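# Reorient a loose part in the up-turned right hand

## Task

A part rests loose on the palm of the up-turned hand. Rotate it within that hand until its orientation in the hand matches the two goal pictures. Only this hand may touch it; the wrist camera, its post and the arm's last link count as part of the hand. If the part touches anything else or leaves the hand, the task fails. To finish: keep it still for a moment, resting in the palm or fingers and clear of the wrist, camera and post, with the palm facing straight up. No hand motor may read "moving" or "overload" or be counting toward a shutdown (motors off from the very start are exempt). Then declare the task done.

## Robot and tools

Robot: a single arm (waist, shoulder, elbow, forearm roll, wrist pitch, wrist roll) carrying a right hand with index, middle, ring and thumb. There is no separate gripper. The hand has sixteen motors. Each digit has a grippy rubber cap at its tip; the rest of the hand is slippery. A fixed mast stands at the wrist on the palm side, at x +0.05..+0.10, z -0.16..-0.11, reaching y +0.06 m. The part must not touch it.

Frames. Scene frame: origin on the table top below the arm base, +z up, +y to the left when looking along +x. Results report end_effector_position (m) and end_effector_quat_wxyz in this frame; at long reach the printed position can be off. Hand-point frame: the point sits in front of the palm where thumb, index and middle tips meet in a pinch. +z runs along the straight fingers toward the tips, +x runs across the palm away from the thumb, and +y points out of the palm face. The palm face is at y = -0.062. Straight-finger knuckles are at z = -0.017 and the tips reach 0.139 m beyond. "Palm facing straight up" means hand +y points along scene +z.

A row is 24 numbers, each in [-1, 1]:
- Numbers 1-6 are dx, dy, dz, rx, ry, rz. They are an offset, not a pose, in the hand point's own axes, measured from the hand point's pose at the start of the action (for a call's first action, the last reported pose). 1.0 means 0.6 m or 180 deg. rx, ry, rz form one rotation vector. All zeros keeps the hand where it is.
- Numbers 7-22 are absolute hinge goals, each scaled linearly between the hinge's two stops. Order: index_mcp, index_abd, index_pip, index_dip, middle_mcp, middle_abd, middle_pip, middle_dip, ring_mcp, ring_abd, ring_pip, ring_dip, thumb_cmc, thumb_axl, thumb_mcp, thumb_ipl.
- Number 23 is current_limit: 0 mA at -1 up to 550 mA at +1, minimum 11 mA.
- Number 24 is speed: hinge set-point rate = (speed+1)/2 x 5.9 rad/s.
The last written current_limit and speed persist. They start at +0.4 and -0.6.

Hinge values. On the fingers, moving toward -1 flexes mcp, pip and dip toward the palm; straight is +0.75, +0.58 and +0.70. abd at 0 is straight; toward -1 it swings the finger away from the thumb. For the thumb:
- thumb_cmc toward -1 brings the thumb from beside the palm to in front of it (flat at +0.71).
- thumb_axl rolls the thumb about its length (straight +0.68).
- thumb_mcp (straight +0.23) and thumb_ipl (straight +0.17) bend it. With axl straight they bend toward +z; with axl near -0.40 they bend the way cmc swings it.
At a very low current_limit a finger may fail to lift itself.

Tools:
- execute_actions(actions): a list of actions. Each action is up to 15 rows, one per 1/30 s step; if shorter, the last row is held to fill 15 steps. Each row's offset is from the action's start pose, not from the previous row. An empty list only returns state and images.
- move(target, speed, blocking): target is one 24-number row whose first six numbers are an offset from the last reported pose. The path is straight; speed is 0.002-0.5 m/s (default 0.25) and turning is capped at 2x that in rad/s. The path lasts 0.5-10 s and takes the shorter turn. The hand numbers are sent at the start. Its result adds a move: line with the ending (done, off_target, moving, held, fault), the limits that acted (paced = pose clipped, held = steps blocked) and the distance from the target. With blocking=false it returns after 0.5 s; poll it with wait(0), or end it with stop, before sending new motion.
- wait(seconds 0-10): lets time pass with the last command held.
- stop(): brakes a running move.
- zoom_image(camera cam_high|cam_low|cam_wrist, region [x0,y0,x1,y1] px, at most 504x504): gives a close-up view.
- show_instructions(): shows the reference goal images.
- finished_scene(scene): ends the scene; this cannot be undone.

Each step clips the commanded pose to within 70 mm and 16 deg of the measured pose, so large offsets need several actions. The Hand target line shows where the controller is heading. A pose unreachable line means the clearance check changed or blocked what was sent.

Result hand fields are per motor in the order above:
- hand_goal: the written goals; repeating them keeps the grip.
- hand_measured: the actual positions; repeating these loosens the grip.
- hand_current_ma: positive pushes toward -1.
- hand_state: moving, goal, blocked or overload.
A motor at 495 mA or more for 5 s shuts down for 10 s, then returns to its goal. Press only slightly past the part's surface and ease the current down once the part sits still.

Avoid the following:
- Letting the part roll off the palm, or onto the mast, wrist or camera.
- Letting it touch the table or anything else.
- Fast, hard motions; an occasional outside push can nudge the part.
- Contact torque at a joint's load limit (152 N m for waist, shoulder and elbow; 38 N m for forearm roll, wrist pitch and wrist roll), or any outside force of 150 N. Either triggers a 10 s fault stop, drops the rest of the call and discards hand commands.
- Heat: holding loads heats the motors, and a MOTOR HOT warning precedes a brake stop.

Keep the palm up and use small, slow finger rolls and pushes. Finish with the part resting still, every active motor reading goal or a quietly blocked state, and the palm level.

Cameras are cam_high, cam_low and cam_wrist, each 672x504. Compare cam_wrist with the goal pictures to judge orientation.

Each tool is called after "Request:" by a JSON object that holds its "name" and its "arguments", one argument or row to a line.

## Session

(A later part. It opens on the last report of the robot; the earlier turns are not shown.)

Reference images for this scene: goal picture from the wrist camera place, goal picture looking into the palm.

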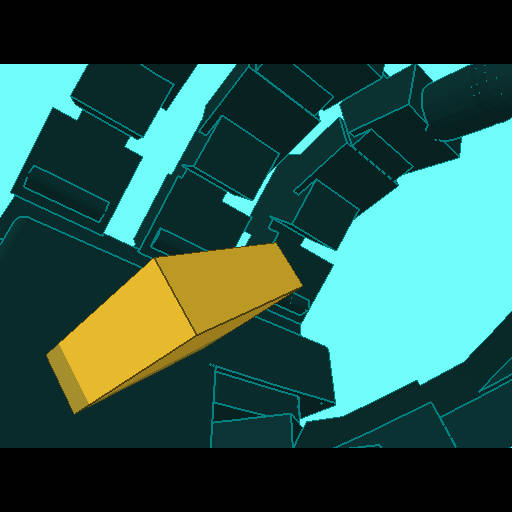

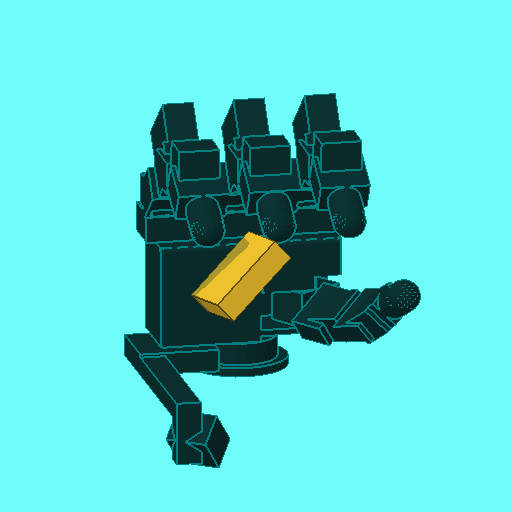

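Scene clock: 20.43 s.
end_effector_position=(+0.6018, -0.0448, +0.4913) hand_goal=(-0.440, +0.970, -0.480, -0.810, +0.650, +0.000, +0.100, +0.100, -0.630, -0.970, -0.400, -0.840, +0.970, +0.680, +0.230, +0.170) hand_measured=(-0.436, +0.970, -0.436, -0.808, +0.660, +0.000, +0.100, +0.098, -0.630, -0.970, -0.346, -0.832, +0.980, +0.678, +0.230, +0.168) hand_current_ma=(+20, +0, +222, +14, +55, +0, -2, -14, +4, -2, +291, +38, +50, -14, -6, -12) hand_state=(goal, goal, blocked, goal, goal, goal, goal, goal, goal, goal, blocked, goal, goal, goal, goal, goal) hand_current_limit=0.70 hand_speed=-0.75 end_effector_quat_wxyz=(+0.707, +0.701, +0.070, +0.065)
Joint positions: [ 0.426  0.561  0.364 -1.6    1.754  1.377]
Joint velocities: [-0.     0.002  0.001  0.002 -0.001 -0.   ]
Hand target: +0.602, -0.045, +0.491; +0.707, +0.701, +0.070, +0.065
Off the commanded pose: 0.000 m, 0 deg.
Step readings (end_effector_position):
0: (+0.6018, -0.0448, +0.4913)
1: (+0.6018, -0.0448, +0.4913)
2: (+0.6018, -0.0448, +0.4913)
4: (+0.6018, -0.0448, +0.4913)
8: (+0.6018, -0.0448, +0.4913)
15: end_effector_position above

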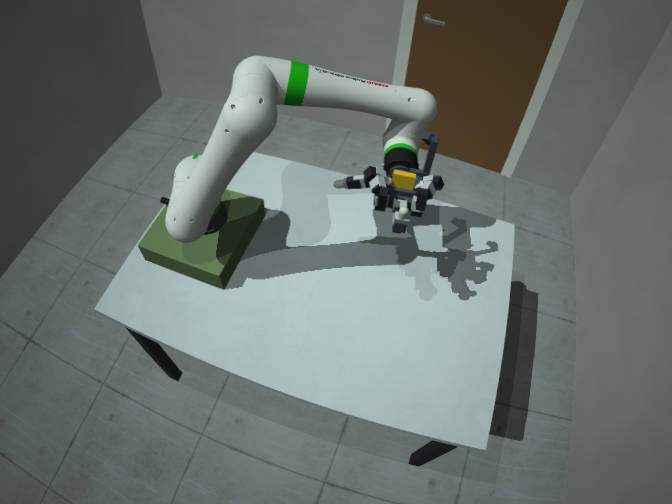

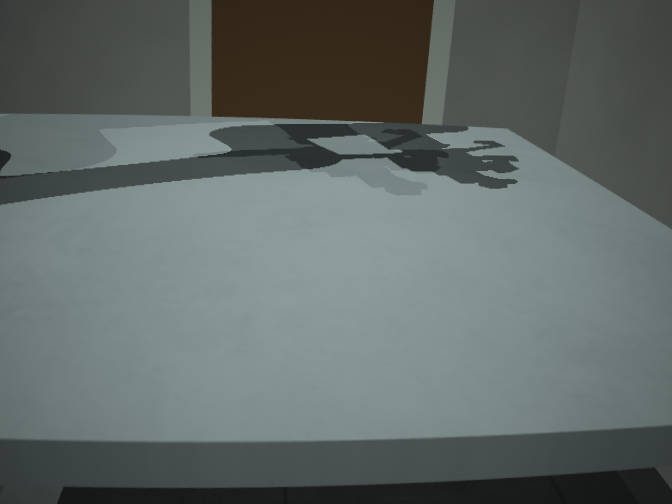

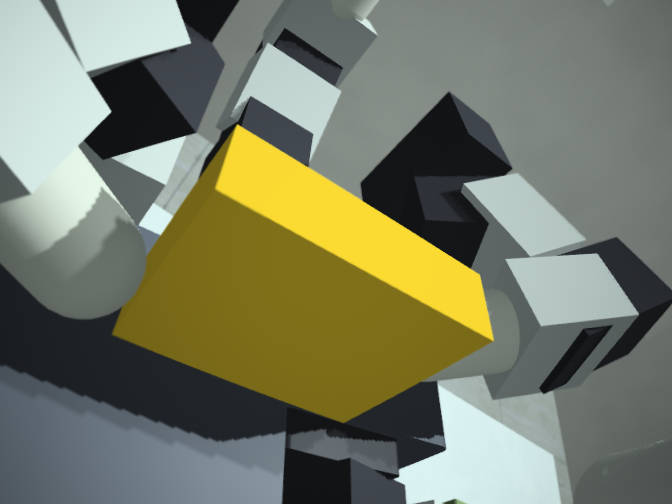

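Request:
{"name": "execute_actions", "arguments": {
  "actions": [
    [[0,0,0,0,0,0,-0.43,0.97,-0.491,-0.816,0.65,0,0.1,0.1,-0.625,-0.97,-0.40,-0.817,0.97,0.68,0.23,0.17,0.7,-0.6],[0,0,0,0,0,0,-0.42,0.97,-0.502,-0.822,0.65,0,0.1,0.1,-0.62,-0.97,-0.405,-0.794,0.97,0.68,0.23,0.17,0.7,-0.6],[0,0,0,0,0,0,-0.41,0.97,-0.513,-0.828,0.65,0,0.1,0.1,-0.616,-0.97,-0.41,-0.771,0.97,0.68,0.23,0.17,0.7,-0.6],[0,0,0,0,0,0,-0.40,0.97,-0.524,-0.834,0.65,0,0.1,0.1,-0.611,-0.97,-0.416,-0.748,0.97,0.68,0.23,0.17,0.7,-0.6],[0,0,0,0,0,0,-0.39,0.97,-0.535,-0.84,0.65,0,0.1,0.1,-0.607,-0.97,-0.422,-0.725,0.97,0.68,0.23,0.17,0.7,-0.6],[0,0,0,0,0,0,-0.38,0.97,-0.547,-0.846,0.65,0,0.1,0.1,-0.602,-0.97,-0.428,-0.702,0.97,0.68,0.23,0.17,0.7,-0.6],[0,0,0,0,0,0,-0.37,0.97,-0.559,-0.852,0.65,0,0.1,0.1,-0.598,-0.97,-0.435,-0.679,0.97,0.68,0.23,0.17,0.7,-0.6],[0,0,0,0,0,0,-0.36,0.97,-0.571,-0.858,0.65,0,0.1,0.1,-0.593,-0.97,-0.442,-0.656,0.97,0.68,0.23,0.17,0.7,-0.6],[0,0,0,0,0,0,-0.35,0.97,-0.583,-0.864,0.65,0,0.1,0.1,-0.589,-0.97,-0.449,-0.633,0.97,0.68,0.23,0.17,0.7,-0.6],[0,0,0,0,0,0,-0.34,0.97,-0.595,-0.87,0.65,0,0.1,0.1,-0.584,-0.97,-0.456,-0.61,0.97,0.68,0.23,0.17,0.7,-0.6],[0,0,0,0,0,0,-0.33,0.97,-0.608,-0.877,0.65,0,0.1,0.1,-0.58,-0.97,-0.463,-0.588,0.97,0.68,0.23,0.17,0.7,-0.6],[0,0,0,0,0,0,-0.32,0.97,-0.62,-0.885,0.65,0,0.1,0.1,-0.575,-0.97,-0.47,-0.565,0.97,0.68,0.23,0.17,0.7,-0.6]]
  ]
}}

Request:
{"name": "zoom_image", "arguments": {
  "camera": "cam_high",
  "region": [350,150,446,230]
}}

Scene clock: 21.50 s.
end_effector_position=(+0.6018, -0.0448, +0.4913) hand_goal=(-0.320, +0.970, -0.620, -0.884, +0.650, +0.000, +0.100, +0.100, -0.574, -0.970, -0.470, -0.564, +0.970, +0.680, +0.230, +0.170) hand_measured=(-0.316, +0.970, -0.596, -0.884, +0.660, +0.000, +0.100, +0.098, -0.584, -0.970, -0.438, -0.562, +0.980, +0.678, +0.230, +0.168) hand_current_ma=(+31, +3, +98, -5, +55, +0, -2, -14, -49, -2, +154, +38, +50, -14, -6, -12) hand_state=(moving, goal, moving, moving, goal, goal, goal, goal, moving, goal, moving, moving, goal, goal, goal, goal) hand_current_limit=0.70 hand_speed=-0.60 end_effector_quat_wxyz=(+0.707, +0.701, +0.070, +0.065)
Joint positions: [ 0.426  0.561  0.364 -1.6    1.754  1.377]
Joint velocities: [ 0.    -0.     0.     0.    -0.     0.001]
Hand target: +0.602, -0.045, +0.491; +0.707, +0.701, +0.070, +0.065
Off the commanded pose: 0.000 m, 0 deg.
Step readings (end_effector_position):
0: (+0.6018, -0.0448, +0.4913)
1: (+0.6018, -0.0448, +0.4913)
2: (+0.6018, -0.0448, +0.4913)
4: (+0.6018, -0.0448, +0.4913)
8: (+0.6018, -0.0448, +0.4913)
15: end_effector_position above

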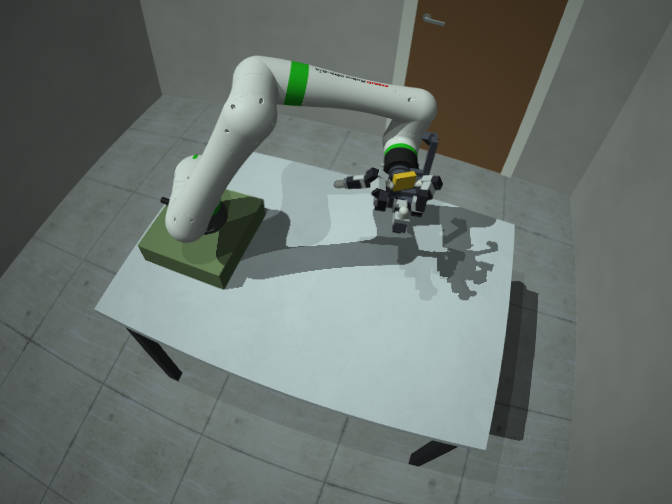

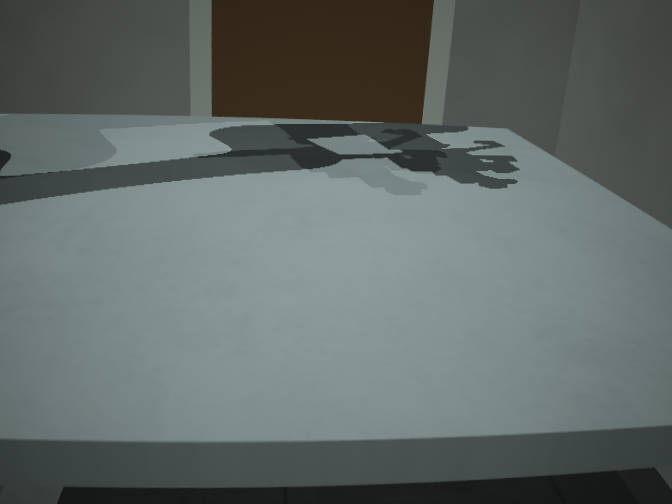

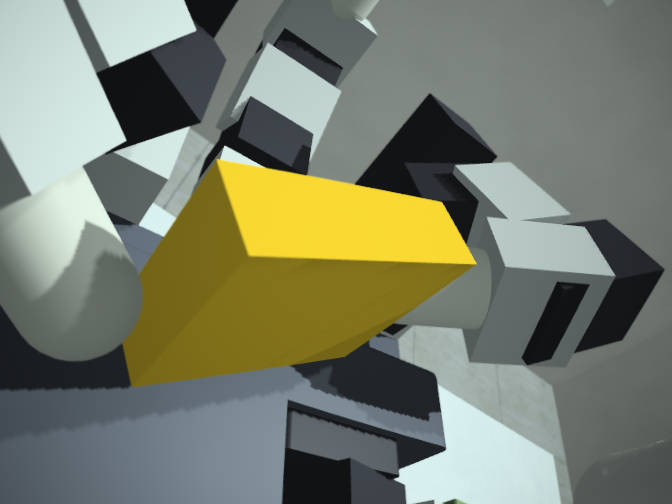

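Region (350, 150, 446, 230) of cam_high's 672x504 image, scaled by 5.250, with more detail than that image has.

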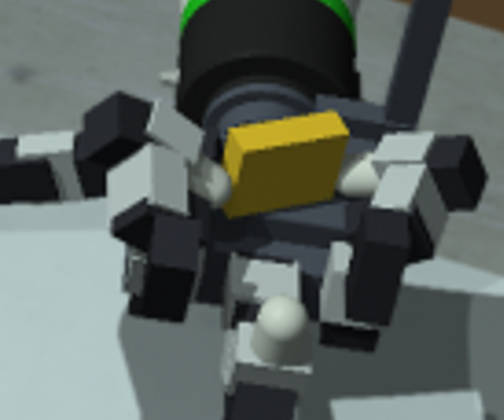

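Request:
{"name": "execute_actions", "arguments": {
  "actions": [
    [[0,0,0,0,0,0,-0.30,0.97,-0.54,-0.885,0.65,0,0.1,0.1,-0.58,-0.97,-0.42,-0.45,0.97,0.68,0.23,0.17,0.7,-0.6],[0,0,0,0,0,0,-0.30,0.97,-0.54,-0.885,0.65,0,0.1,0.1,-0.58,-0.97,-0.42,-0.45,0.97,0.68,0.23,0.17,0.7,-0.6],[0,0,0,0,0,0,-0.28,0.97,-0.54,-0.885,0.65,0,0.1,0.1,-0.58,-0.97,-0.42,-0.45,0.97,0.68,0.23,0.17,0.7,-0.6],[0,0,0,0,0,0,-0.2,0.97,-0.54,-0.885,0.65,0,0.1,0.1,-0.58,-0.97,-0.42,-0.385,0.97,0.68,0.23,0.17,0.7,-0.6],[0,0,0,0,0,0,-0.2,0.97,-0.55,-0.885,0.65,0,0.1,0.1,-0.58,-0.97,-0.43,-0.385,0.97,0.68,0.23,0.17,0.7,-0.6],[0,0,0,0,0,0,-0.2,0.97,-0.56,-0.88,0.65,0,0.1,0.1,-0.58,-0.97,-0.45,-0.385,0.97,0.68,0.23,0.17,0.7,-0.6],[0,0,0,0,0,0,-0.2,0.97,-0.58,-0.87,0.65,0,0.1,0.1,-0.58,-0.97,-0.47,-0.385,0.97,0.68,0.23,0.17,0.7,-0.6],[0,0,0,0,0,0,-0.2,0.97,-0.60,-0.86,0.65,0,0.1,0.1,-0.58,-0.97,-0.49,-0.385,0.97,0.68,0.23,0.17,0.7,-0.6],[0,0,0,0,0,0,-0.215,0.97,-0.63,-0.855,0.65,0,0.1,0.1,-0.58,-0.97,-0.51,-0.39,0.97,0.68,0.23,0.17,0.7,-0.6],[0,0,0,0,0,0,-0.23,0.97,-0.65,-0.85,0.65,0,0.1,0.1,-0.58,-0.97,-0.53,-0.40,0.97,0.68,0.23,0.17,0.7,-0.6],[0,0,0,0,0,0,-0.245,0.97,-0.675,-0.85,0.65,0,0.1,0.1,-0.575,-0.97,-0.55,-0.405,0.97,0.68,0.23,0.17,0.7,-0.6],[0,0,0,0,0,0,-0.26,0.97,-0.70,-0.85,0.65,0,0.1,0.1,-0.57,-0.97,-0.575,-0.41,0.97,0.68,0.23,0.17,0.7,-0.6]]
  ]
}}

Request:
{"name": "wait", "arguments": {
  "seconds": 0.1
}}

Request:
{"name": "zoom_image", "arguments": {
  "camera": "cam_high",
  "region": [350,150,446,230]
}}

Scene clock: 23.43 s.
end_effector_position=(+0.6018, -0.0448, +0.4913) hand_goal=(-0.260, +0.970, -0.700, -0.850, +0.650, +0.000, +0.100, +0.100, -0.570, -0.970, -0.574, -0.410, +0.970, +0.680, +0.230, +0.170) hand_measured=(-0.248, +0.970, -0.688, -0.854, +0.660, +0.000, +0.100, +0.098, -0.570, -0.970, -0.532, -0.388, +0.980, +0.678, +0.230, +0.168) hand_current_ma=(+75, +3, +63, -18, +55, +0, -2, -14, +5, -2, +229, +109, +50, -14, -6, -12) hand_state=(moving, goal, moving, goal, goal, goal, goal, goal, moving, goal, blocked, blocked, goal, goal, goal, goal) hand_current_limit=0.70 hand_speed=-0.60 end_effector_quat_wxyz=(+0.707, +0.701, +0.070, +0.065)
Joint positions: [ 0.426  0.561  0.364 -1.6    1.754  1.377]
Joint velocities: [-0.    -0.    -0.001 -0.     0.    -0.001]
Hand target: +0.602, -0.045, +0.491; +0.707, +0.701, +0.070, +0.065
Off the commanded pose: 0.000 m, 0 deg.
Step readings (end_effector_position):
0: (+0.6018, -0.0448, +0.4913)
1: (+0.6018, -0.0448, +0.4913)
2: (+0.6018, -0.0448, +0.4913)
4: (+0.6018, -0.0448, +0.4913)
8: (+0.6018, -0.0448, +0.4913)
15: end_effector_position above

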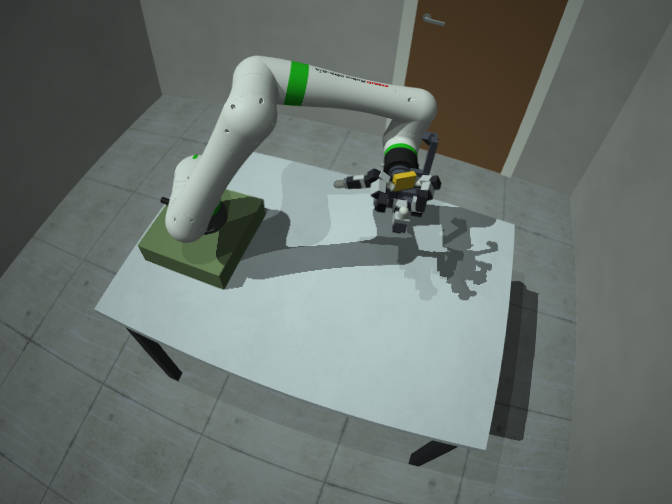

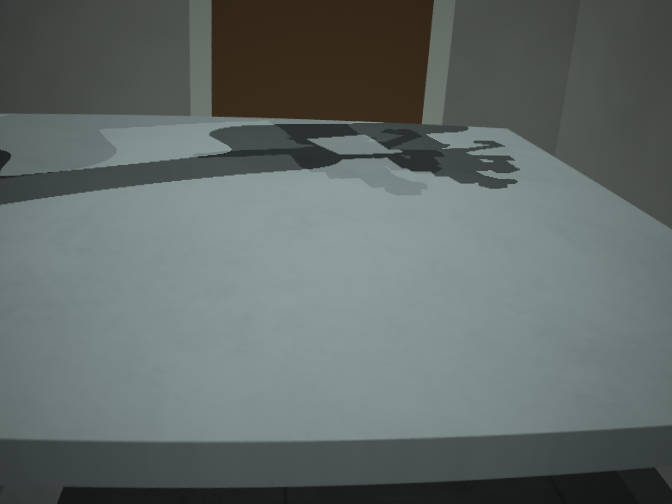

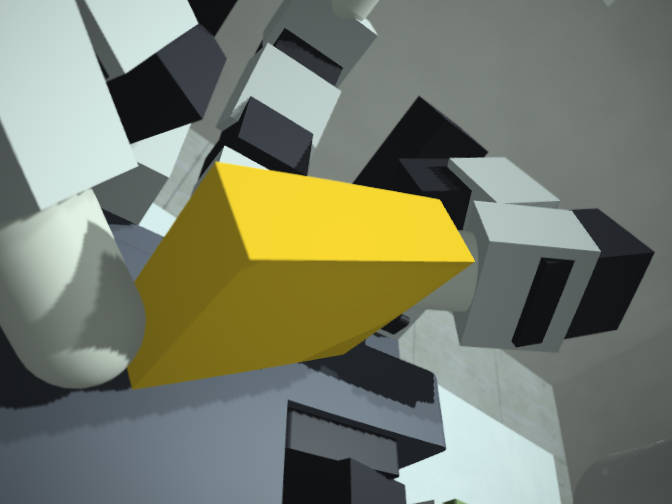

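Scene clock: 23.53 s.
end_effector_position=(+0.6018, -0.0448, +0.4913) hand_goal=(-0.260, +0.970, -0.700, -0.850, +0.650, +0.000, +0.100, +0.100, -0.570, -0.970, -0.574, -0.410, +0.970, +0.680, +0.230, +0.170) hand_measured=(-0.248, +0.970, -0.688, -0.854, +0.660, +0.000, +0.100, +0.098, -0.570, -0.970, -0.532, -0.388, +0.980, +0.678, +0.230, +0.168) hand_current_ma=(+74, +3, +62, -18, +55, +0, -2, -14, +5, -2, +227, +109, +50, -14, -6, -12) hand_state=(goal, goal, goal, goal, goal, goal, goal, goal, goal, goal, blocked, blocked, goal, goal, goal, goal) hand_current_limit=0.70 hand_speed=-0.60 end_effector_quat_wxyz=(+0.707, +0.701, +0.070, +0.065)
Joint positions: [ 0.426  0.561  0.364 -1.6    1.754  1.377]
Joint velocities: [-0.     0.001  0.001 -0.     0.001 -0.001]
Hand target: +0.602, -0.045, +0.491; +0.707, +0.701, +0.070, +0.065
Off the commanded pose: 0.000 m, 0 deg.
wait: 0.10 s; no rest

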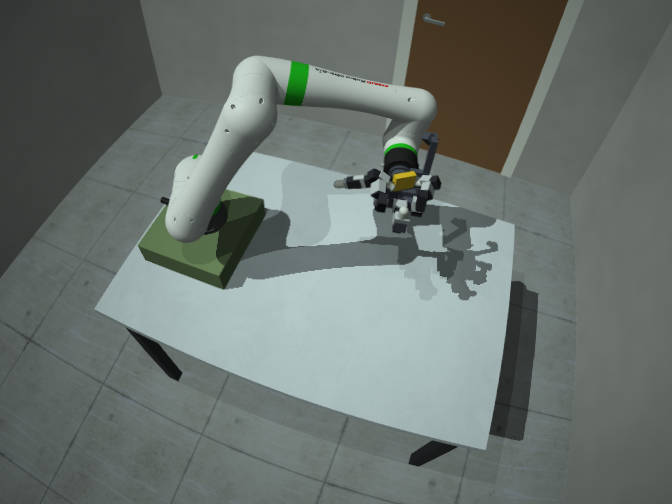

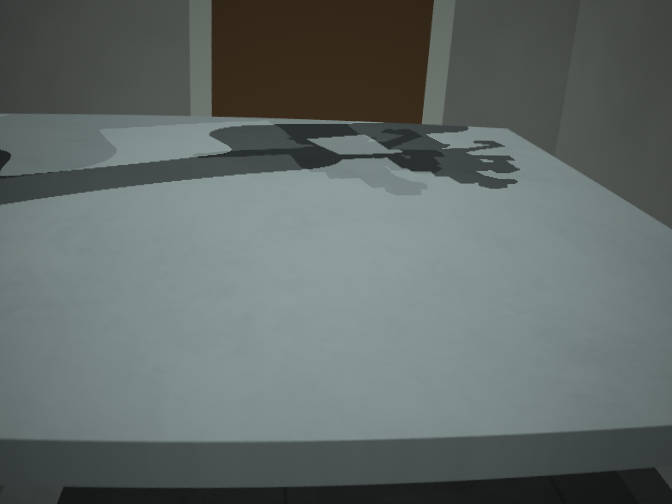

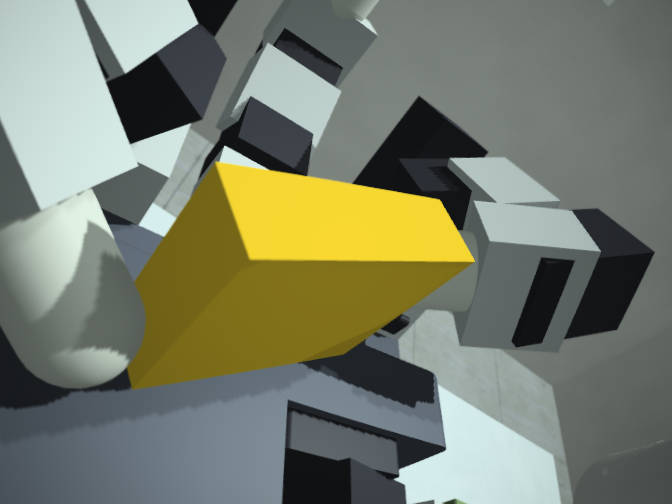

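Region (350, 150, 446, 230) of cam_high's 672x504 image, scaled by 5.250, with more detail than that image has.

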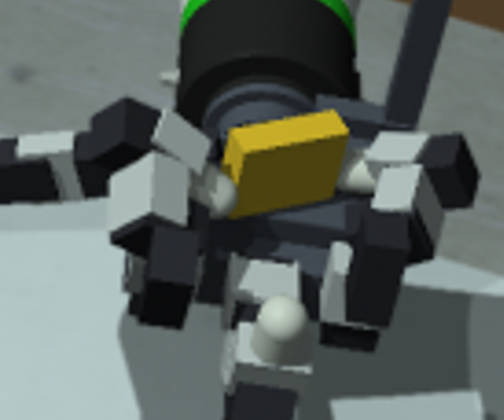

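Request:
{"name": "execute_actions", "arguments": {
  "actions": [
    [[0,0,0,0,0,0,-0.239,0.97,-0.715,-0.838,0.65,0,0.1,0.1,-0.568,-0.97,-0.58,-0.403,0.97,0.68,0.23,0.17,0.7,-0.6],[0,0,0,0,0,0,-0.218,0.97,-0.729,-0.826,0.65,0,0.1,0.1,-0.565,-0.97,-0.585,-0.397,0.97,0.68,0.23,0.17,0.7,-0.6],[0,0,0,0,0,0,-0.197,0.97,-0.744,-0.814,0.65,0,0.1,0.1,-0.562,-0.97,-0.59,-0.39,0.97,0.68,0.23,0.17,0.7,-0.6],[0,0,0,0,0,0,-0.177,0.97,-0.758,-0.802,0.65,0,0.1,0.1,-0.56,-0.97,-0.595,-0.383,0.97,0.68,0.23,0.17,0.7,-0.6],[0,0,0,0,0,0,-0.156,0.97,-0.773,-0.79,0.65,0,0.1,0.1,-0.558,-0.97,-0.60,-0.377,0.97,0.68,0.23,0.17,0.7,-0.6],[0,0,0,0,0,0,-0.135,0.97,-0.788,-0.778,0.65,0,0.1,0.1,-0.555,-0.97,-0.605,-0.37,0.97,0.68,0.23,0.17,0.7,-0.6],[0,0,0,0,0,0,-0.114,0.97,-0.802,-0.766,0.65,0,0.1,0.1,-0.552,-0.97,-0.61,-0.363,0.97,0.68,0.23,0.17,0.7,-0.6],[0,0,0,0,0,0,-0.093,0.97,-0.817,-0.754,0.65,0,0.1,0.1,-0.55,-0.97,-0.615,-0.357,0.97,0.68,0.23,0.17,0.7,-0.6],[0,0,0,0,0,0,-0.072,0.97,-0.831,-0.742,0.65,0,0.1,0.1,-0.548,-0.97,-0.62,-0.35,0.97,0.68,0.23,0.17,0.7,-0.6],[0,0,0,0,0,0,-0.052,0.97,-0.846,-0.73,0.65,0,0.1,0.1,-0.545,-0.97,-0.625,-0.343,0.97,0.68,0.23,0.17,0.7,-0.6],[0,0,0,0,0,0,-0.031,0.97,-0.86,-0.718,0.65,0,0.1,0.1,-0.542,-0.97,-0.63,-0.337,0.97,0.68,0.23,0.17,0.7,-0.6],[0,0,0,0,0,0,-0.01,0.97,-0.875,-0.705,0.65,0,0.1,0.1,-0.54,-0.97,-0.635,-0.33,0.97,0.68,0.23,0.17,0.7,-0.6]]
  ]
}}

Request:
{"name": "execute_actions", "arguments": {
  "actions": []
}}

Request:
{"name": "zoom_image", "arguments": {
  "camera": "cam_high",
  "region": [350,150,446,230]
}}

Scene clock: 24.63 s.
end_effector_position=(+0.6018, -0.0448, +0.4913) hand_goal=(-0.010, +0.970, -0.874, -0.704, +0.650, +0.000, +0.100, +0.100, -0.540, -0.970, -0.634, -0.330, +0.970, +0.680, +0.230, +0.170) hand_measured=(-0.008, +0.970, -0.872, -0.726, +0.660, +0.000, +0.100, +0.098, -0.546, -0.970, -0.598, -0.324, +0.980, +0.678, +0.230, +0.168) hand_current_ma=(+40, +3, -9, -95, +55, +0, -2, -14, -33, -2, +188, +39, +50, -14, -6, -12) hand_state=(moving, goal, moving, moving, goal, goal, goal, goal, moving, goal, moving, moving, goal, goal, goal, goal) hand_current_limit=0.70 hand_speed=-0.60 end_effector_quat_wxyz=(+0.707, +0.701, +0.070, +0.065)
Joint positions: [ 0.426  0.561  0.364 -1.6    1.754  1.377]
Joint velocities: [ 0.     0.    -0.     0.001  0.002  0.   ]
Hand target: +0.602, -0.045, +0.491; +0.707, +0.701, +0.070, +0.065
Off the commanded pose: 0.000 m, 0 deg.
Step readings (end_effector_position):
0: (+0.6018, -0.0448, +0.4913)
1: (+0.6018, -0.0448, +0.4913)
2: (+0.6018, -0.0448, +0.4913)
4: (+0.6018, -0.0448, +0.4913)
8: (+0.6018, -0.0448, +0.4913)
15: end_effector_position above

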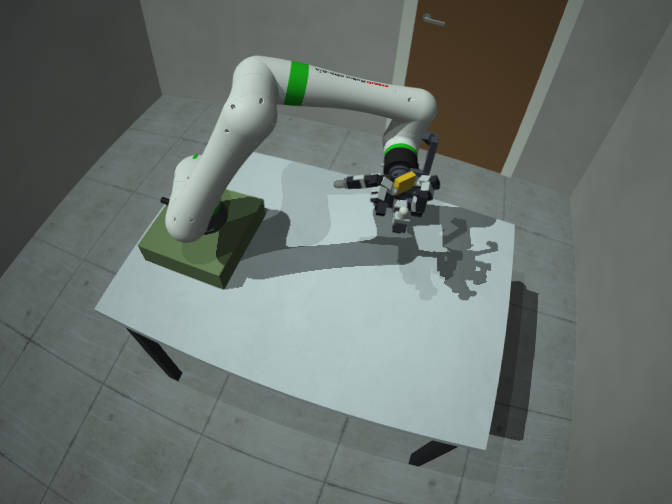

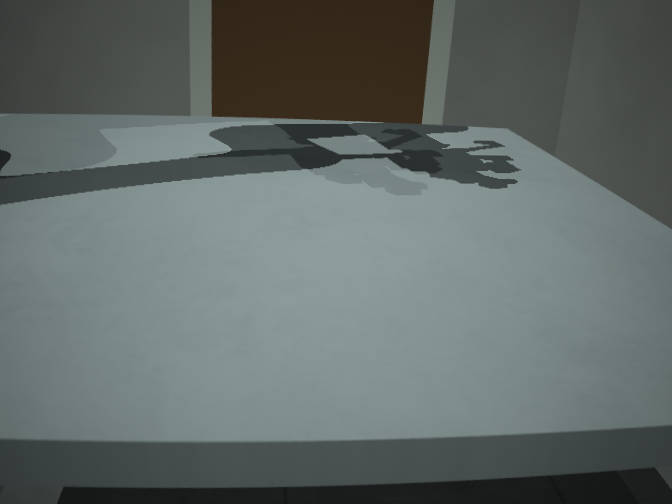

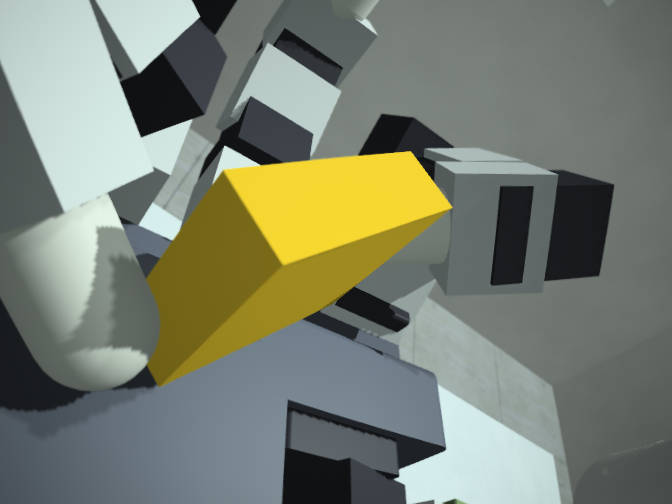

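Scene clock: 24.63 s.
end_effector_position=(+0.6018, -0.0448, +0.4913) hand_goal=(-0.010, +0.970, -0.874, -0.704, +0.650, +0.000, +0.100, +0.100, -0.540, -0.970, -0.634, -0.330, +0.970, +0.680, +0.230, +0.170) hand_measured=(-0.008, +0.970, -0.872, -0.726, +0.660, +0.000, +0.100, +0.098, -0.546, -0.970, -0.598, -0.324, +0.980, +0.678, +0.230, +0.168) hand_current_ma=(+40, +3, -9, -95, +55, +0, -2, -14, -33, -2, +188, +39, +50, -14, -6, -12) hand_state=(moving, goal, moving, moving, goal, goal, goal, goal, moving, goal, moving, moving, goal, goal, goal, goal) hand_current_limit=0.70 hand_speed=-0.60 end_effector_quat_wxyz=(+0.707, +0.701, +0.070, +0.065)
Joint positions: [ 0.426  0.561  0.364 -1.6    1.754  1.377]
Joint velocities: [ 0.     0.    -0.     0.001  0.002  0.   ]
Hand target: +0.602, -0.045, +0.491; +0.707, +0.701, +0.070, +0.065
Off the commanded pose: 0.000 m, 0 deg.

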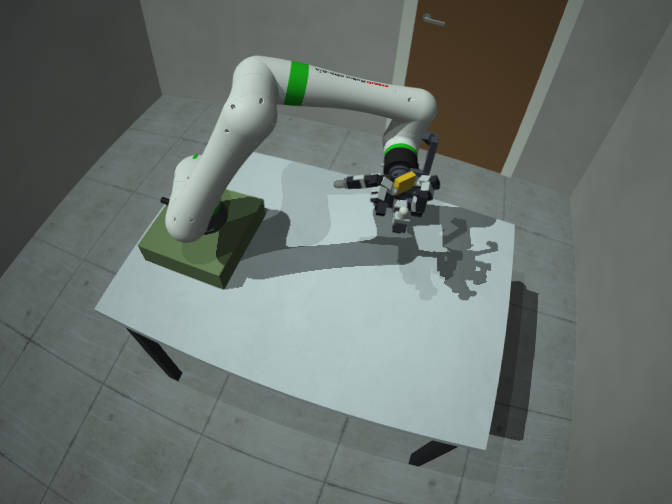

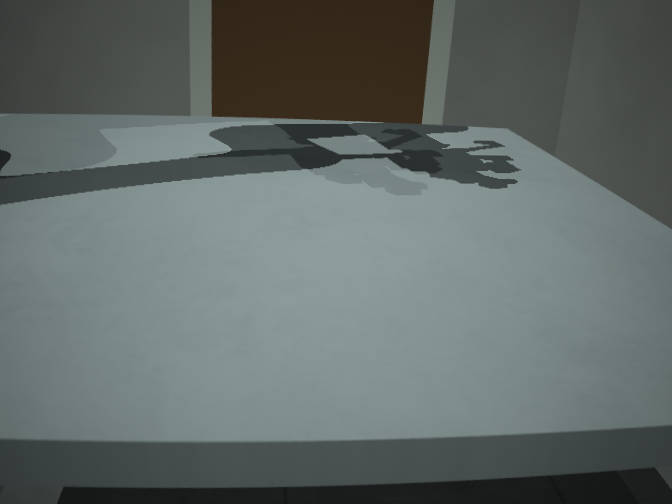

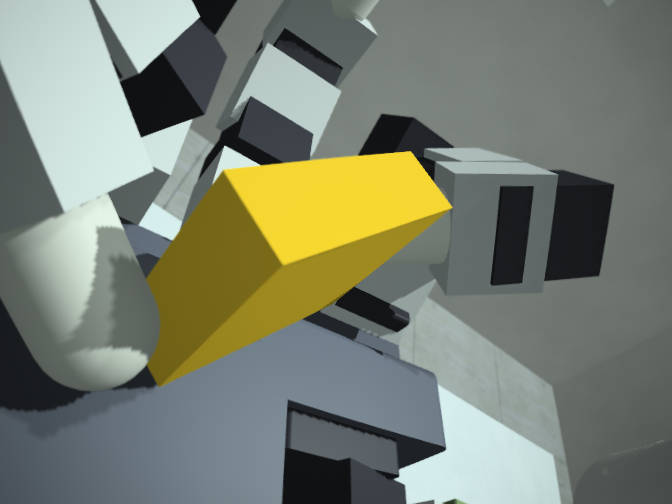

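Region (350, 150, 446, 230) of cam_high's 672x504 image, scaled by 5.250, with more detail than that image has.

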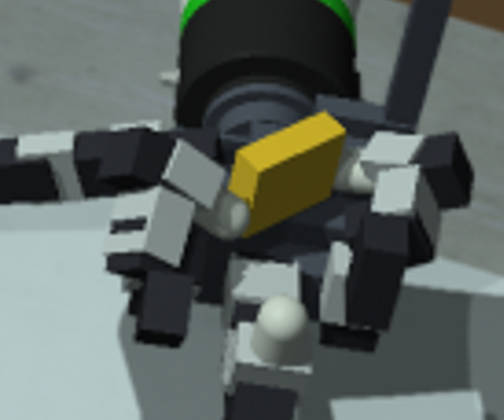

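Request:
{"name": "execute_actions", "arguments": {
  "actions": [
    [[0,0,0,0,0,0,-0.005,0.97,-0.876,-0.706,0.68,0,0.1,0.1,-0.524,-0.97,-0.638,-0.32,0.97,0.68,0.23,0.17,0.7,-0.6],[0,0,0,0,0,0,-0.001,0.97,-0.877,-0.707,0.68,0,0.1,0.1,-0.508,-0.97,-0.642,-0.311,0.97,0.68,0.23,0.17,0.7,-0.6],[0,0,0,0,0,0,0.004,0.97,-0.878,-0.708,0.68,0,0.1,0.1,-0.492,-0.97,-0.645,-0.301,0.97,0.68,0.23,0.17,0.7,-0.6],[0,0,0,0,0,0,0.009,0.97,-0.879,-0.709,0.68,0,0.1,0.1,-0.477,-0.97,-0.648,-0.292,0.97,0.68,0.23,0.17,0.7,-0.6],[0,0,0,0,0,0,0.014,0.97,-0.88,-0.71,0.68,0,0.1,0.1,-0.461,-0.97,-0.652,-0.282,0.97,0.68,0.23,0.17,0.7,-0.6],[0,0,0,0,0,0,0.019,0.97,-0.88,-0.71,0.68,0,0.1,0.1,-0.445,-0.97,-0.655,-0.272,0.97,0.68,0.23,0.17,0.7,-0.6],[0,0,0,0,0,0,0.025,0.97,-0.881,-0.711,0.68,0,0.1,0.1,-0.429,-0.97,-0.658,-0.263,0.97,0.68,0.23,0.17,0.7,-0.6],[0,0,0,0,0,0,0.031,0.97,-0.882,-0.712,0.68,0,0.1,0.1,-0.413,-0.97,-0.662,-0.253,0.97,0.68,0.23,0.17,0.7,-0.6],[0,0,0,0,0,0,0.037,0.97,-0.883,-0.713,0.68,0,0.1,0.1,-0.397,-0.97,-0.665,-0.244,0.97,0.68,0.23,0.17,0.7,-0.6],[0,0,0,0,0,0,0.043,0.97,-0.884,-0.714,0.68,0,0.1,0.1,-0.382,-0.97,-0.668,-0.234,0.97,0.68,0.23,0.17,0.7,-0.6],[0,0,0,0,0,0,0.049,0.97,-0.885,-0.715,0.68,0,0.1,0.1,-0.366,-0.97,-0.672,-0.225,0.97,0.68,0.23,0.17,0.7,-0.6],[0,0,0,0,0,0,0.055,0.97,-0.885,-0.715,0.68,0,0.1,0.1,-0.35,-0.97,-0.675,-0.215,0.97,0.68,0.23,0.17,0.7,-0.6]]
  ]
}}

Request:
{"name": "wait", "arguments": {
  "seconds": 0.5
}}

Request:
{"name": "zoom_image", "arguments": {
  "camera": "cam_high",
  "region": [350,150,446,230]
}}

Scene clock: 25.80 s.
end_effector_position=(+0.6018, -0.0448, +0.4913) hand_goal=(+0.056, +0.970, -0.884, -0.714, +0.680, +0.000, +0.100, +0.100, -0.350, -0.970, -0.674, -0.214, +0.970, +0.680, +0.230, +0.170) hand_measured=(+0.064, +0.970, -0.886, -0.726, +0.690, +0.000, +0.100, +0.098, -0.376, -0.970, -0.634, -0.204, +0.980, +0.678, +0.230, +0.168) hand_current_ma=(+54, +3, -11, -56, +54, +0, -1, -13, -121, -2, +207, +58, +50, -14, -6, -12) hand_state=(moving, goal, goal, goal, goal, goal, goal, goal, moving, goal, blocked, moving, goal, goal, goal, goal) hand_current_limit=0.70 hand_speed=-0.60 end_effector_quat_wxyz=(+0.707, +0.701, +0.070, +0.065)
Joint positions: [ 0.426  0.561  0.364 -1.6    1.754  1.377]
Joint velocities: [ 0.    -0.    -0.001  0.001  0.     0.001]
Hand target: +0.602, -0.045, +0.491; +0.707, +0.701, +0.070, +0.065
Off the commanded pose: 0.000 m, 0 deg.
Step readings (end_effector_position):
0: (+0.6018, -0.0448, +0.4913)
1: (+0.6018, -0.0448, +0.4913)
2: (+0.6018, -0.0448, +0.4913)
4: (+0.6018, -0.0448, +0.4913)
8: (+0.6018, -0.0448, +0.4913)
15: end_effector_position above

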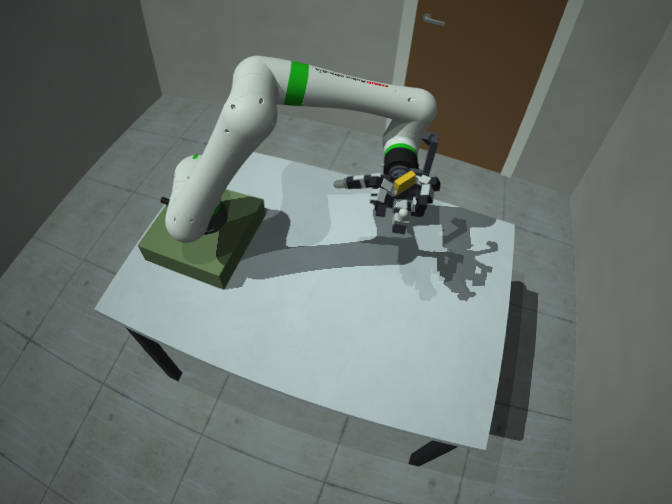

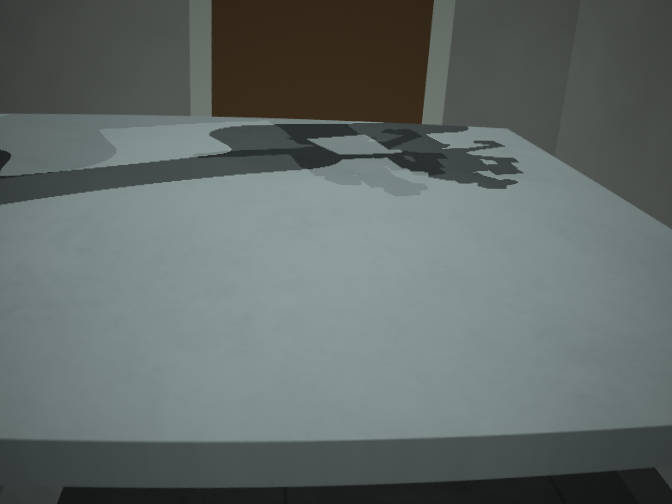

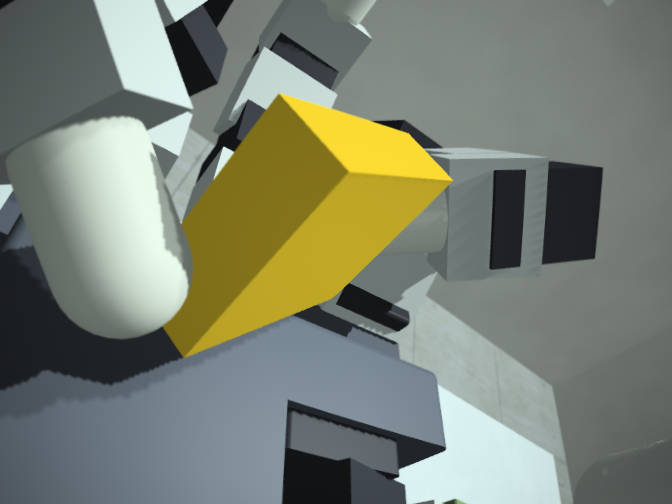

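Scene clock: 26.30 s.
end_effector_position=(+0.6018, -0.0448, +0.4913) hand_goal=(+0.056, +0.970, -0.884, -0.714, +0.680, +0.000, +0.100, +0.100, -0.350, -0.970, -0.674, -0.214, +0.970, +0.680, +0.230, +0.170) hand_measured=(+0.064, +0.970, -0.886, -0.726, +0.690, +0.000, +0.100, +0.098, -0.374, -0.970, -0.636, -0.204, +0.980, +0.678, +0.230, +0.168) hand_current_ma=(+51, +3, -12, -56, +54, +0, -1, -13, -132, -2, +206, +54, +50, -14, -6, -12) hand_state=(goal, goal, goal, goal, goal, goal, goal, goal, blocked, goal, blocked, goal, goal, goal, goal, goal) hand_current_limit=0.70 hand_speed=-0.60 end_effector_quat_wxyz=(+0.707, +0.701, +0.070, +0.065)
Joint positions: [ 0.426  0.561  0.364 -1.6    1.754  1.377]
Joint velocities: [ 0.    -0.001 -0.    -0.     0.     0.001]
Hand target: +0.602, -0.045, +0.491; +0.707, +0.701, +0.070, +0.065
Off the commanded pose: 0.000 m, 0 deg.
wait: 0.50 s; at rest by 0.17 s

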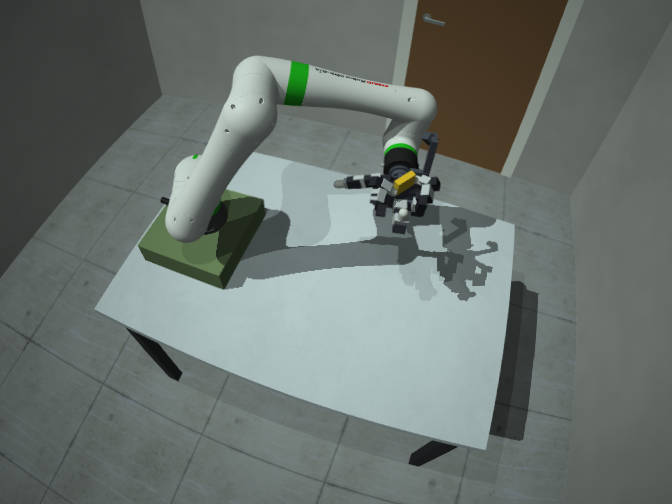

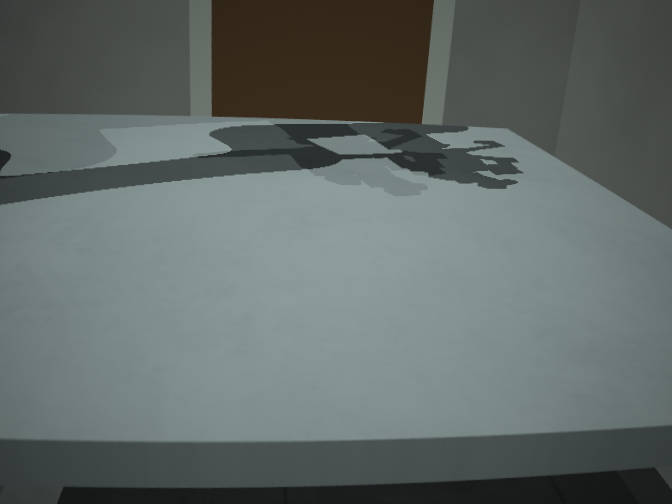

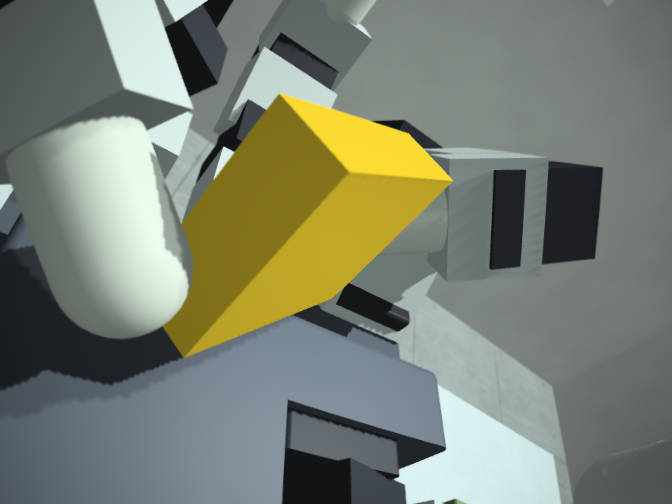

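Region (350, 150, 446, 230) of cam_high's 672x504 image, scaled by 5.250, with more detail than that image has.

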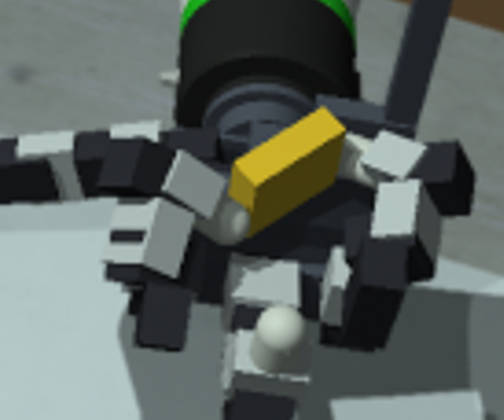

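Request:
{"name": "execute_actions", "arguments": {
  "actions": [
    [[0,0,0,0,0,0,0.057,0.97,-0.885,-0.715,0.68,0.33,-0.73,-0.3,-0.343,-0.97,-0.678,-0.207,0.97,0.68,0.23,0.17,0.7,-0.25],[0,0,0,0,0,0,0.059,0.97,-0.885,-0.715,0.68,0.33,-0.73,-0.3,-0.336,-0.97,-0.682,-0.198,0.97,0.68,0.23,0.17,0.7,-0.25],[0,0,0,0,0,0,0.061,0.97,-0.885,-0.715,0.68,0.33,-0.73,-0.3,-0.329,-0.97,-0.685,-0.19,0.97,0.68,0.23,0.17,0.7,-0.25],[0,0,0,0,0,0,0.063,0.97,-0.885,-0.715,0.68,0.33,-0.73,-0.3,-0.322,-0.97,-0.689,-0.181,0.97,0.68,0.23,0.17,0.7,-0.25],[0,0,0,0,0,0,0.065,0.97,-0.885,-0.715,0.68,0.33,-0.73,-0.3,-0.315,-0.97,-0.692,-0.173,0.97,0.68,0.23,0.17,0.7,-0.25],[0,0,0,0,0,0,0.067,0.97,-0.885,-0.715,0.68,0.33,-0.73,-0.3,-0.308,-0.97,-0.696,-0.164,0.97,0.68,0.23,0.17,0.7,-0.25],[0,0,0,0,0,0,0.069,0.97,-0.885,-0.715,0.68,0.33,-0.73,-0.3,-0.301,-0.97,-0.70,-0.156,0.97,0.68,0.23,0.17,0.7,-0.25],[0,0,0,0,0,0,0.071,0.97,-0.885,-0.715,0.68,0.33,-0.73,-0.3,-0.294,-0.97,-0.703,-0.147,0.97,0.68,0.23,0.17,0.7,-0.25],[0,0,0,0,0,0,0.073,0.97,-0.885,-0.715,0.68,0.33,-0.73,-0.3,-0.287,-0.97,-0.707,-0.139,0.97,0.68,0.23,0.17,0.7,-0.25],[0,0,0,0,0,0,0.075,0.97,-0.885,-0.715,0.68,0.33,-0.73,-0.3,-0.28,-0.97,-0.71,-0.13,0.97,0.68,0.23,0.17,0.7,-0.25]],
    [[0,0,0,0,0,0,0.075,0.97,-0.885,-0.715,0.68,0.33,-0.73,-0.3,-0.28,-0.97,-0.71,-0.13,0.97,0.68,0.23,0.17,0.7,-0.25],[0,0,0,0,0,0,0.075,0.97,-0.885,-0.715,0.68,0.33,-0.73,-0.3,-0.28,-0.97,-0.71,-0.13,0.97,0.68,0.23,0.17,0.7,-0.25],[0,0,0,0,0,0,0.075,0.97,-0.885,-0.715,0.68,0.33,-0.73,-0.3,-0.28,-0.97,-0.71,-0.13,0.97,0.68,0.23,0.17,0.7,-0.25],[0,0,0,0,0,0,0.075,0.97,-0.885,-0.715,0.66,0.33,-0.73,-0.3,-0.28,-0.97,-0.71,-0.13,0.97,0.68,0.23,0.17,0.7,-0.25],[0,0,0,0,0,0,0.075,0.97,-0.885,-0.715,0.53,0.33,-0.73,-0.3,-0.28,-0.97,-0.71,-0.13,0.97,0.68,0.23,0.17,0.7,-0.78]]
  ]
}}

Request:
{"name": "zoom_image", "arguments": {
  "camera": "cam_high",
  "region": [350,150,446,230]
}}

Scene clock: 28.47 s.
end_effector_position=(+0.6018, -0.0448, +0.4913) hand_goal=(+0.076, +0.970, -0.884, -0.714, +0.530, +0.330, -0.730, -0.300, -0.280, -0.970, -0.710, -0.130, +0.970, +0.680, +0.230, +0.170) hand_measured=(+0.084, +0.970, -0.888, -0.726, +0.552, +0.328, -0.728, -0.298, -0.302, -0.970, -0.670, -0.120, +0.980, +0.678, +0.230, +0.168) hand_current_ma=(+52, +3, -15, -60, +103, -13, +10, +11, -125, -2, +218, +55, +50, -14, -6, -12) hand_state=(goal, goal, goal, goal, moving, goal, goal, goal, blocked, goal, blocked, goal, goal, goal, goal, goal) hand_current_limit=0.70 hand_speed=-0.78 end_effector_quat_wxyz=(+0.707, +0.701, +0.070, +0.065)
Joint positions: [ 0.426  0.561  0.364 -1.6    1.754  1.377]
Joint velocities: [-0.    -0.     0.001  0.     0.     0.001]
Hand target: +0.602, -0.045, +0.491; +0.707, +0.701, +0.070, +0.065
Off the commanded pose: 0.000 m, 0 deg.
Step readings (end_effector_position; steps 1 to 15: 1st action; 16 to 30: 2nd action):
0: (+0.6018, -0.0448, +0.4913)
1: (+0.6018, -0.0448, +0.4913)
2: (+0.6018, -0.0448, +0.4913)
4: (+0.6018, -0.0448, +0.4913)
8: (+0.6018, -0.0448, +0.4913)
15: (+0.6018, -0.0448, +0.4913)
16: (+0.6018, -0.0448, +0.4913)
17: (+0.6018, -0.0448, +0.4913)
19: (+0.6018, -0.0448, +0.4913)
23: (+0.6018, -0.0448, +0.4913)
30: end_effector_position above

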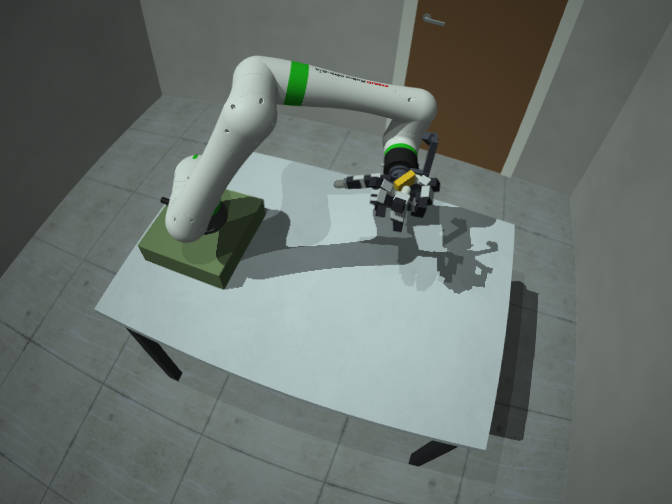

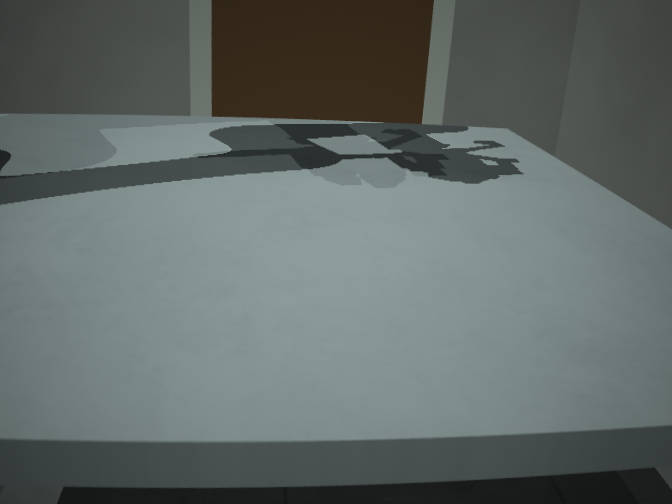

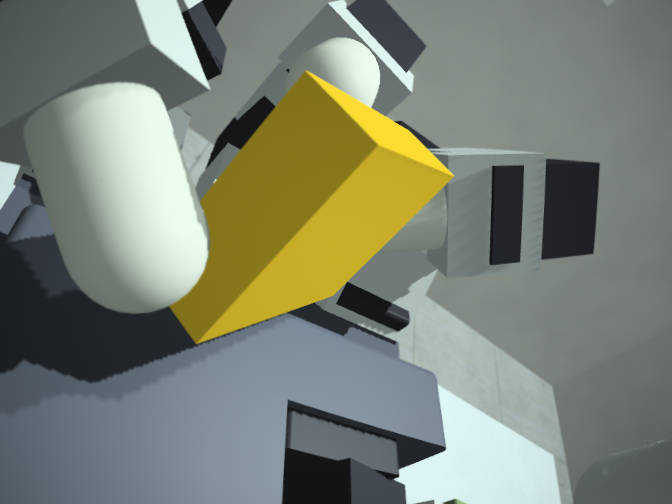

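Region (350, 150, 446, 230) of cam_high's 672x504 image, scaled by 5.250, with more detail than that image has.

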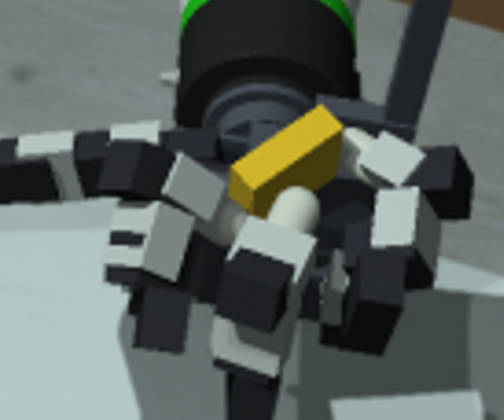

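Request:
{"name": "execute_actions", "arguments": {
  "actions": [
    [[0,0,0,0,0,0,0.075,0.97,-0.885,-0.715,0.49,0.22,-0.73,-0.3,-0.28,-0.97,-0.71,-0.13,0.97,0.68,0.23,0.17,0.7,-0.88]]
  ]
}}

Scene clock: 29.10 s.
end_effector_position=(+0.6018, -0.0448, +0.4913) hand_goal=(+0.076, +0.970, -0.884, -0.714, +0.490, +0.220, -0.730, -0.300, -0.280, -0.970, -0.710, -0.130, +0.970, +0.680, +0.230, +0.170) hand_measured=(+0.084, +0.970, -0.888, -0.726, +0.510, +0.224, -0.728, -0.298, -0.302, -0.970, -0.670, -0.120, +0.980, +0.678, +0.230, +0.168) hand_current_ma=(+52, +3, -15, -60, +112, +15, +9, +11, -125, -2, +218, +55, +50, -14, -6, -12) hand_state=(goal, goal, goal, goal, blocked, goal, goal, goal, blocked, goal, blocked, goal, goal, goal, goal, goal) hand_current_limit=0.70 hand_speed=-0.88 end_effector_quat_wxyz=(+0.707, +0.701, +0.070, +0.065)
Joint positions: [ 0.426  0.561  0.364 -1.6    1.754  1.377]
Joint velocities: [-0.    -0.001 -0.001  0.    -0.001  0.   ]
Hand target: +0.602, -0.045, +0.491; +0.707, +0.701, +0.070, +0.065
Off the commanded pose: 0.000 m, 0 deg.
Step readings (end_effector_position):
0: (+0.6018, -0.0448, +0.4913)
1: (+0.6018, -0.0448, +0.4913)
2: (+0.6018, -0.0448, +0.4913)
4: (+0.6018, -0.0448, +0.4913)
8: (+0.6018, -0.0448, +0.4913)
15: end_effector_position above

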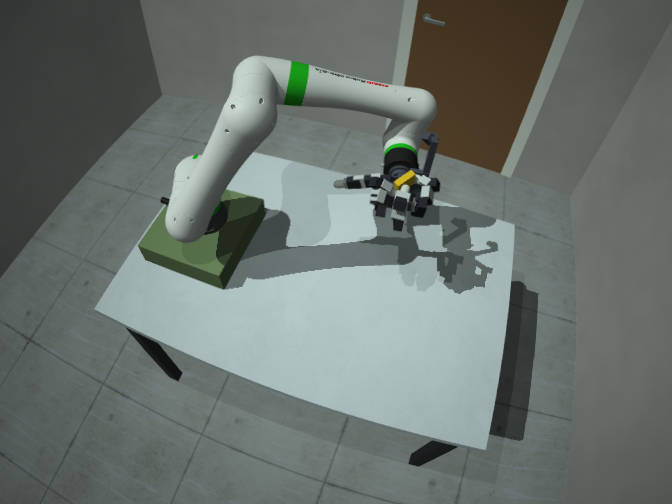

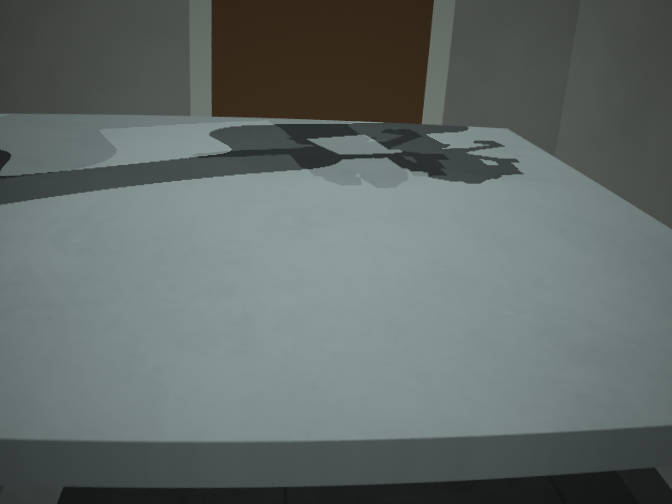

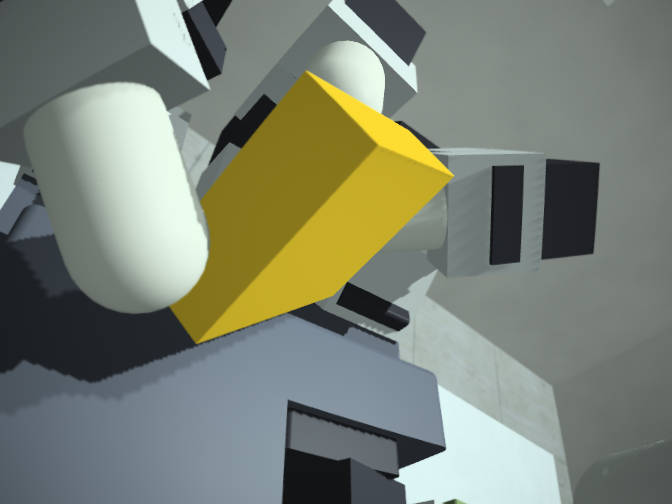

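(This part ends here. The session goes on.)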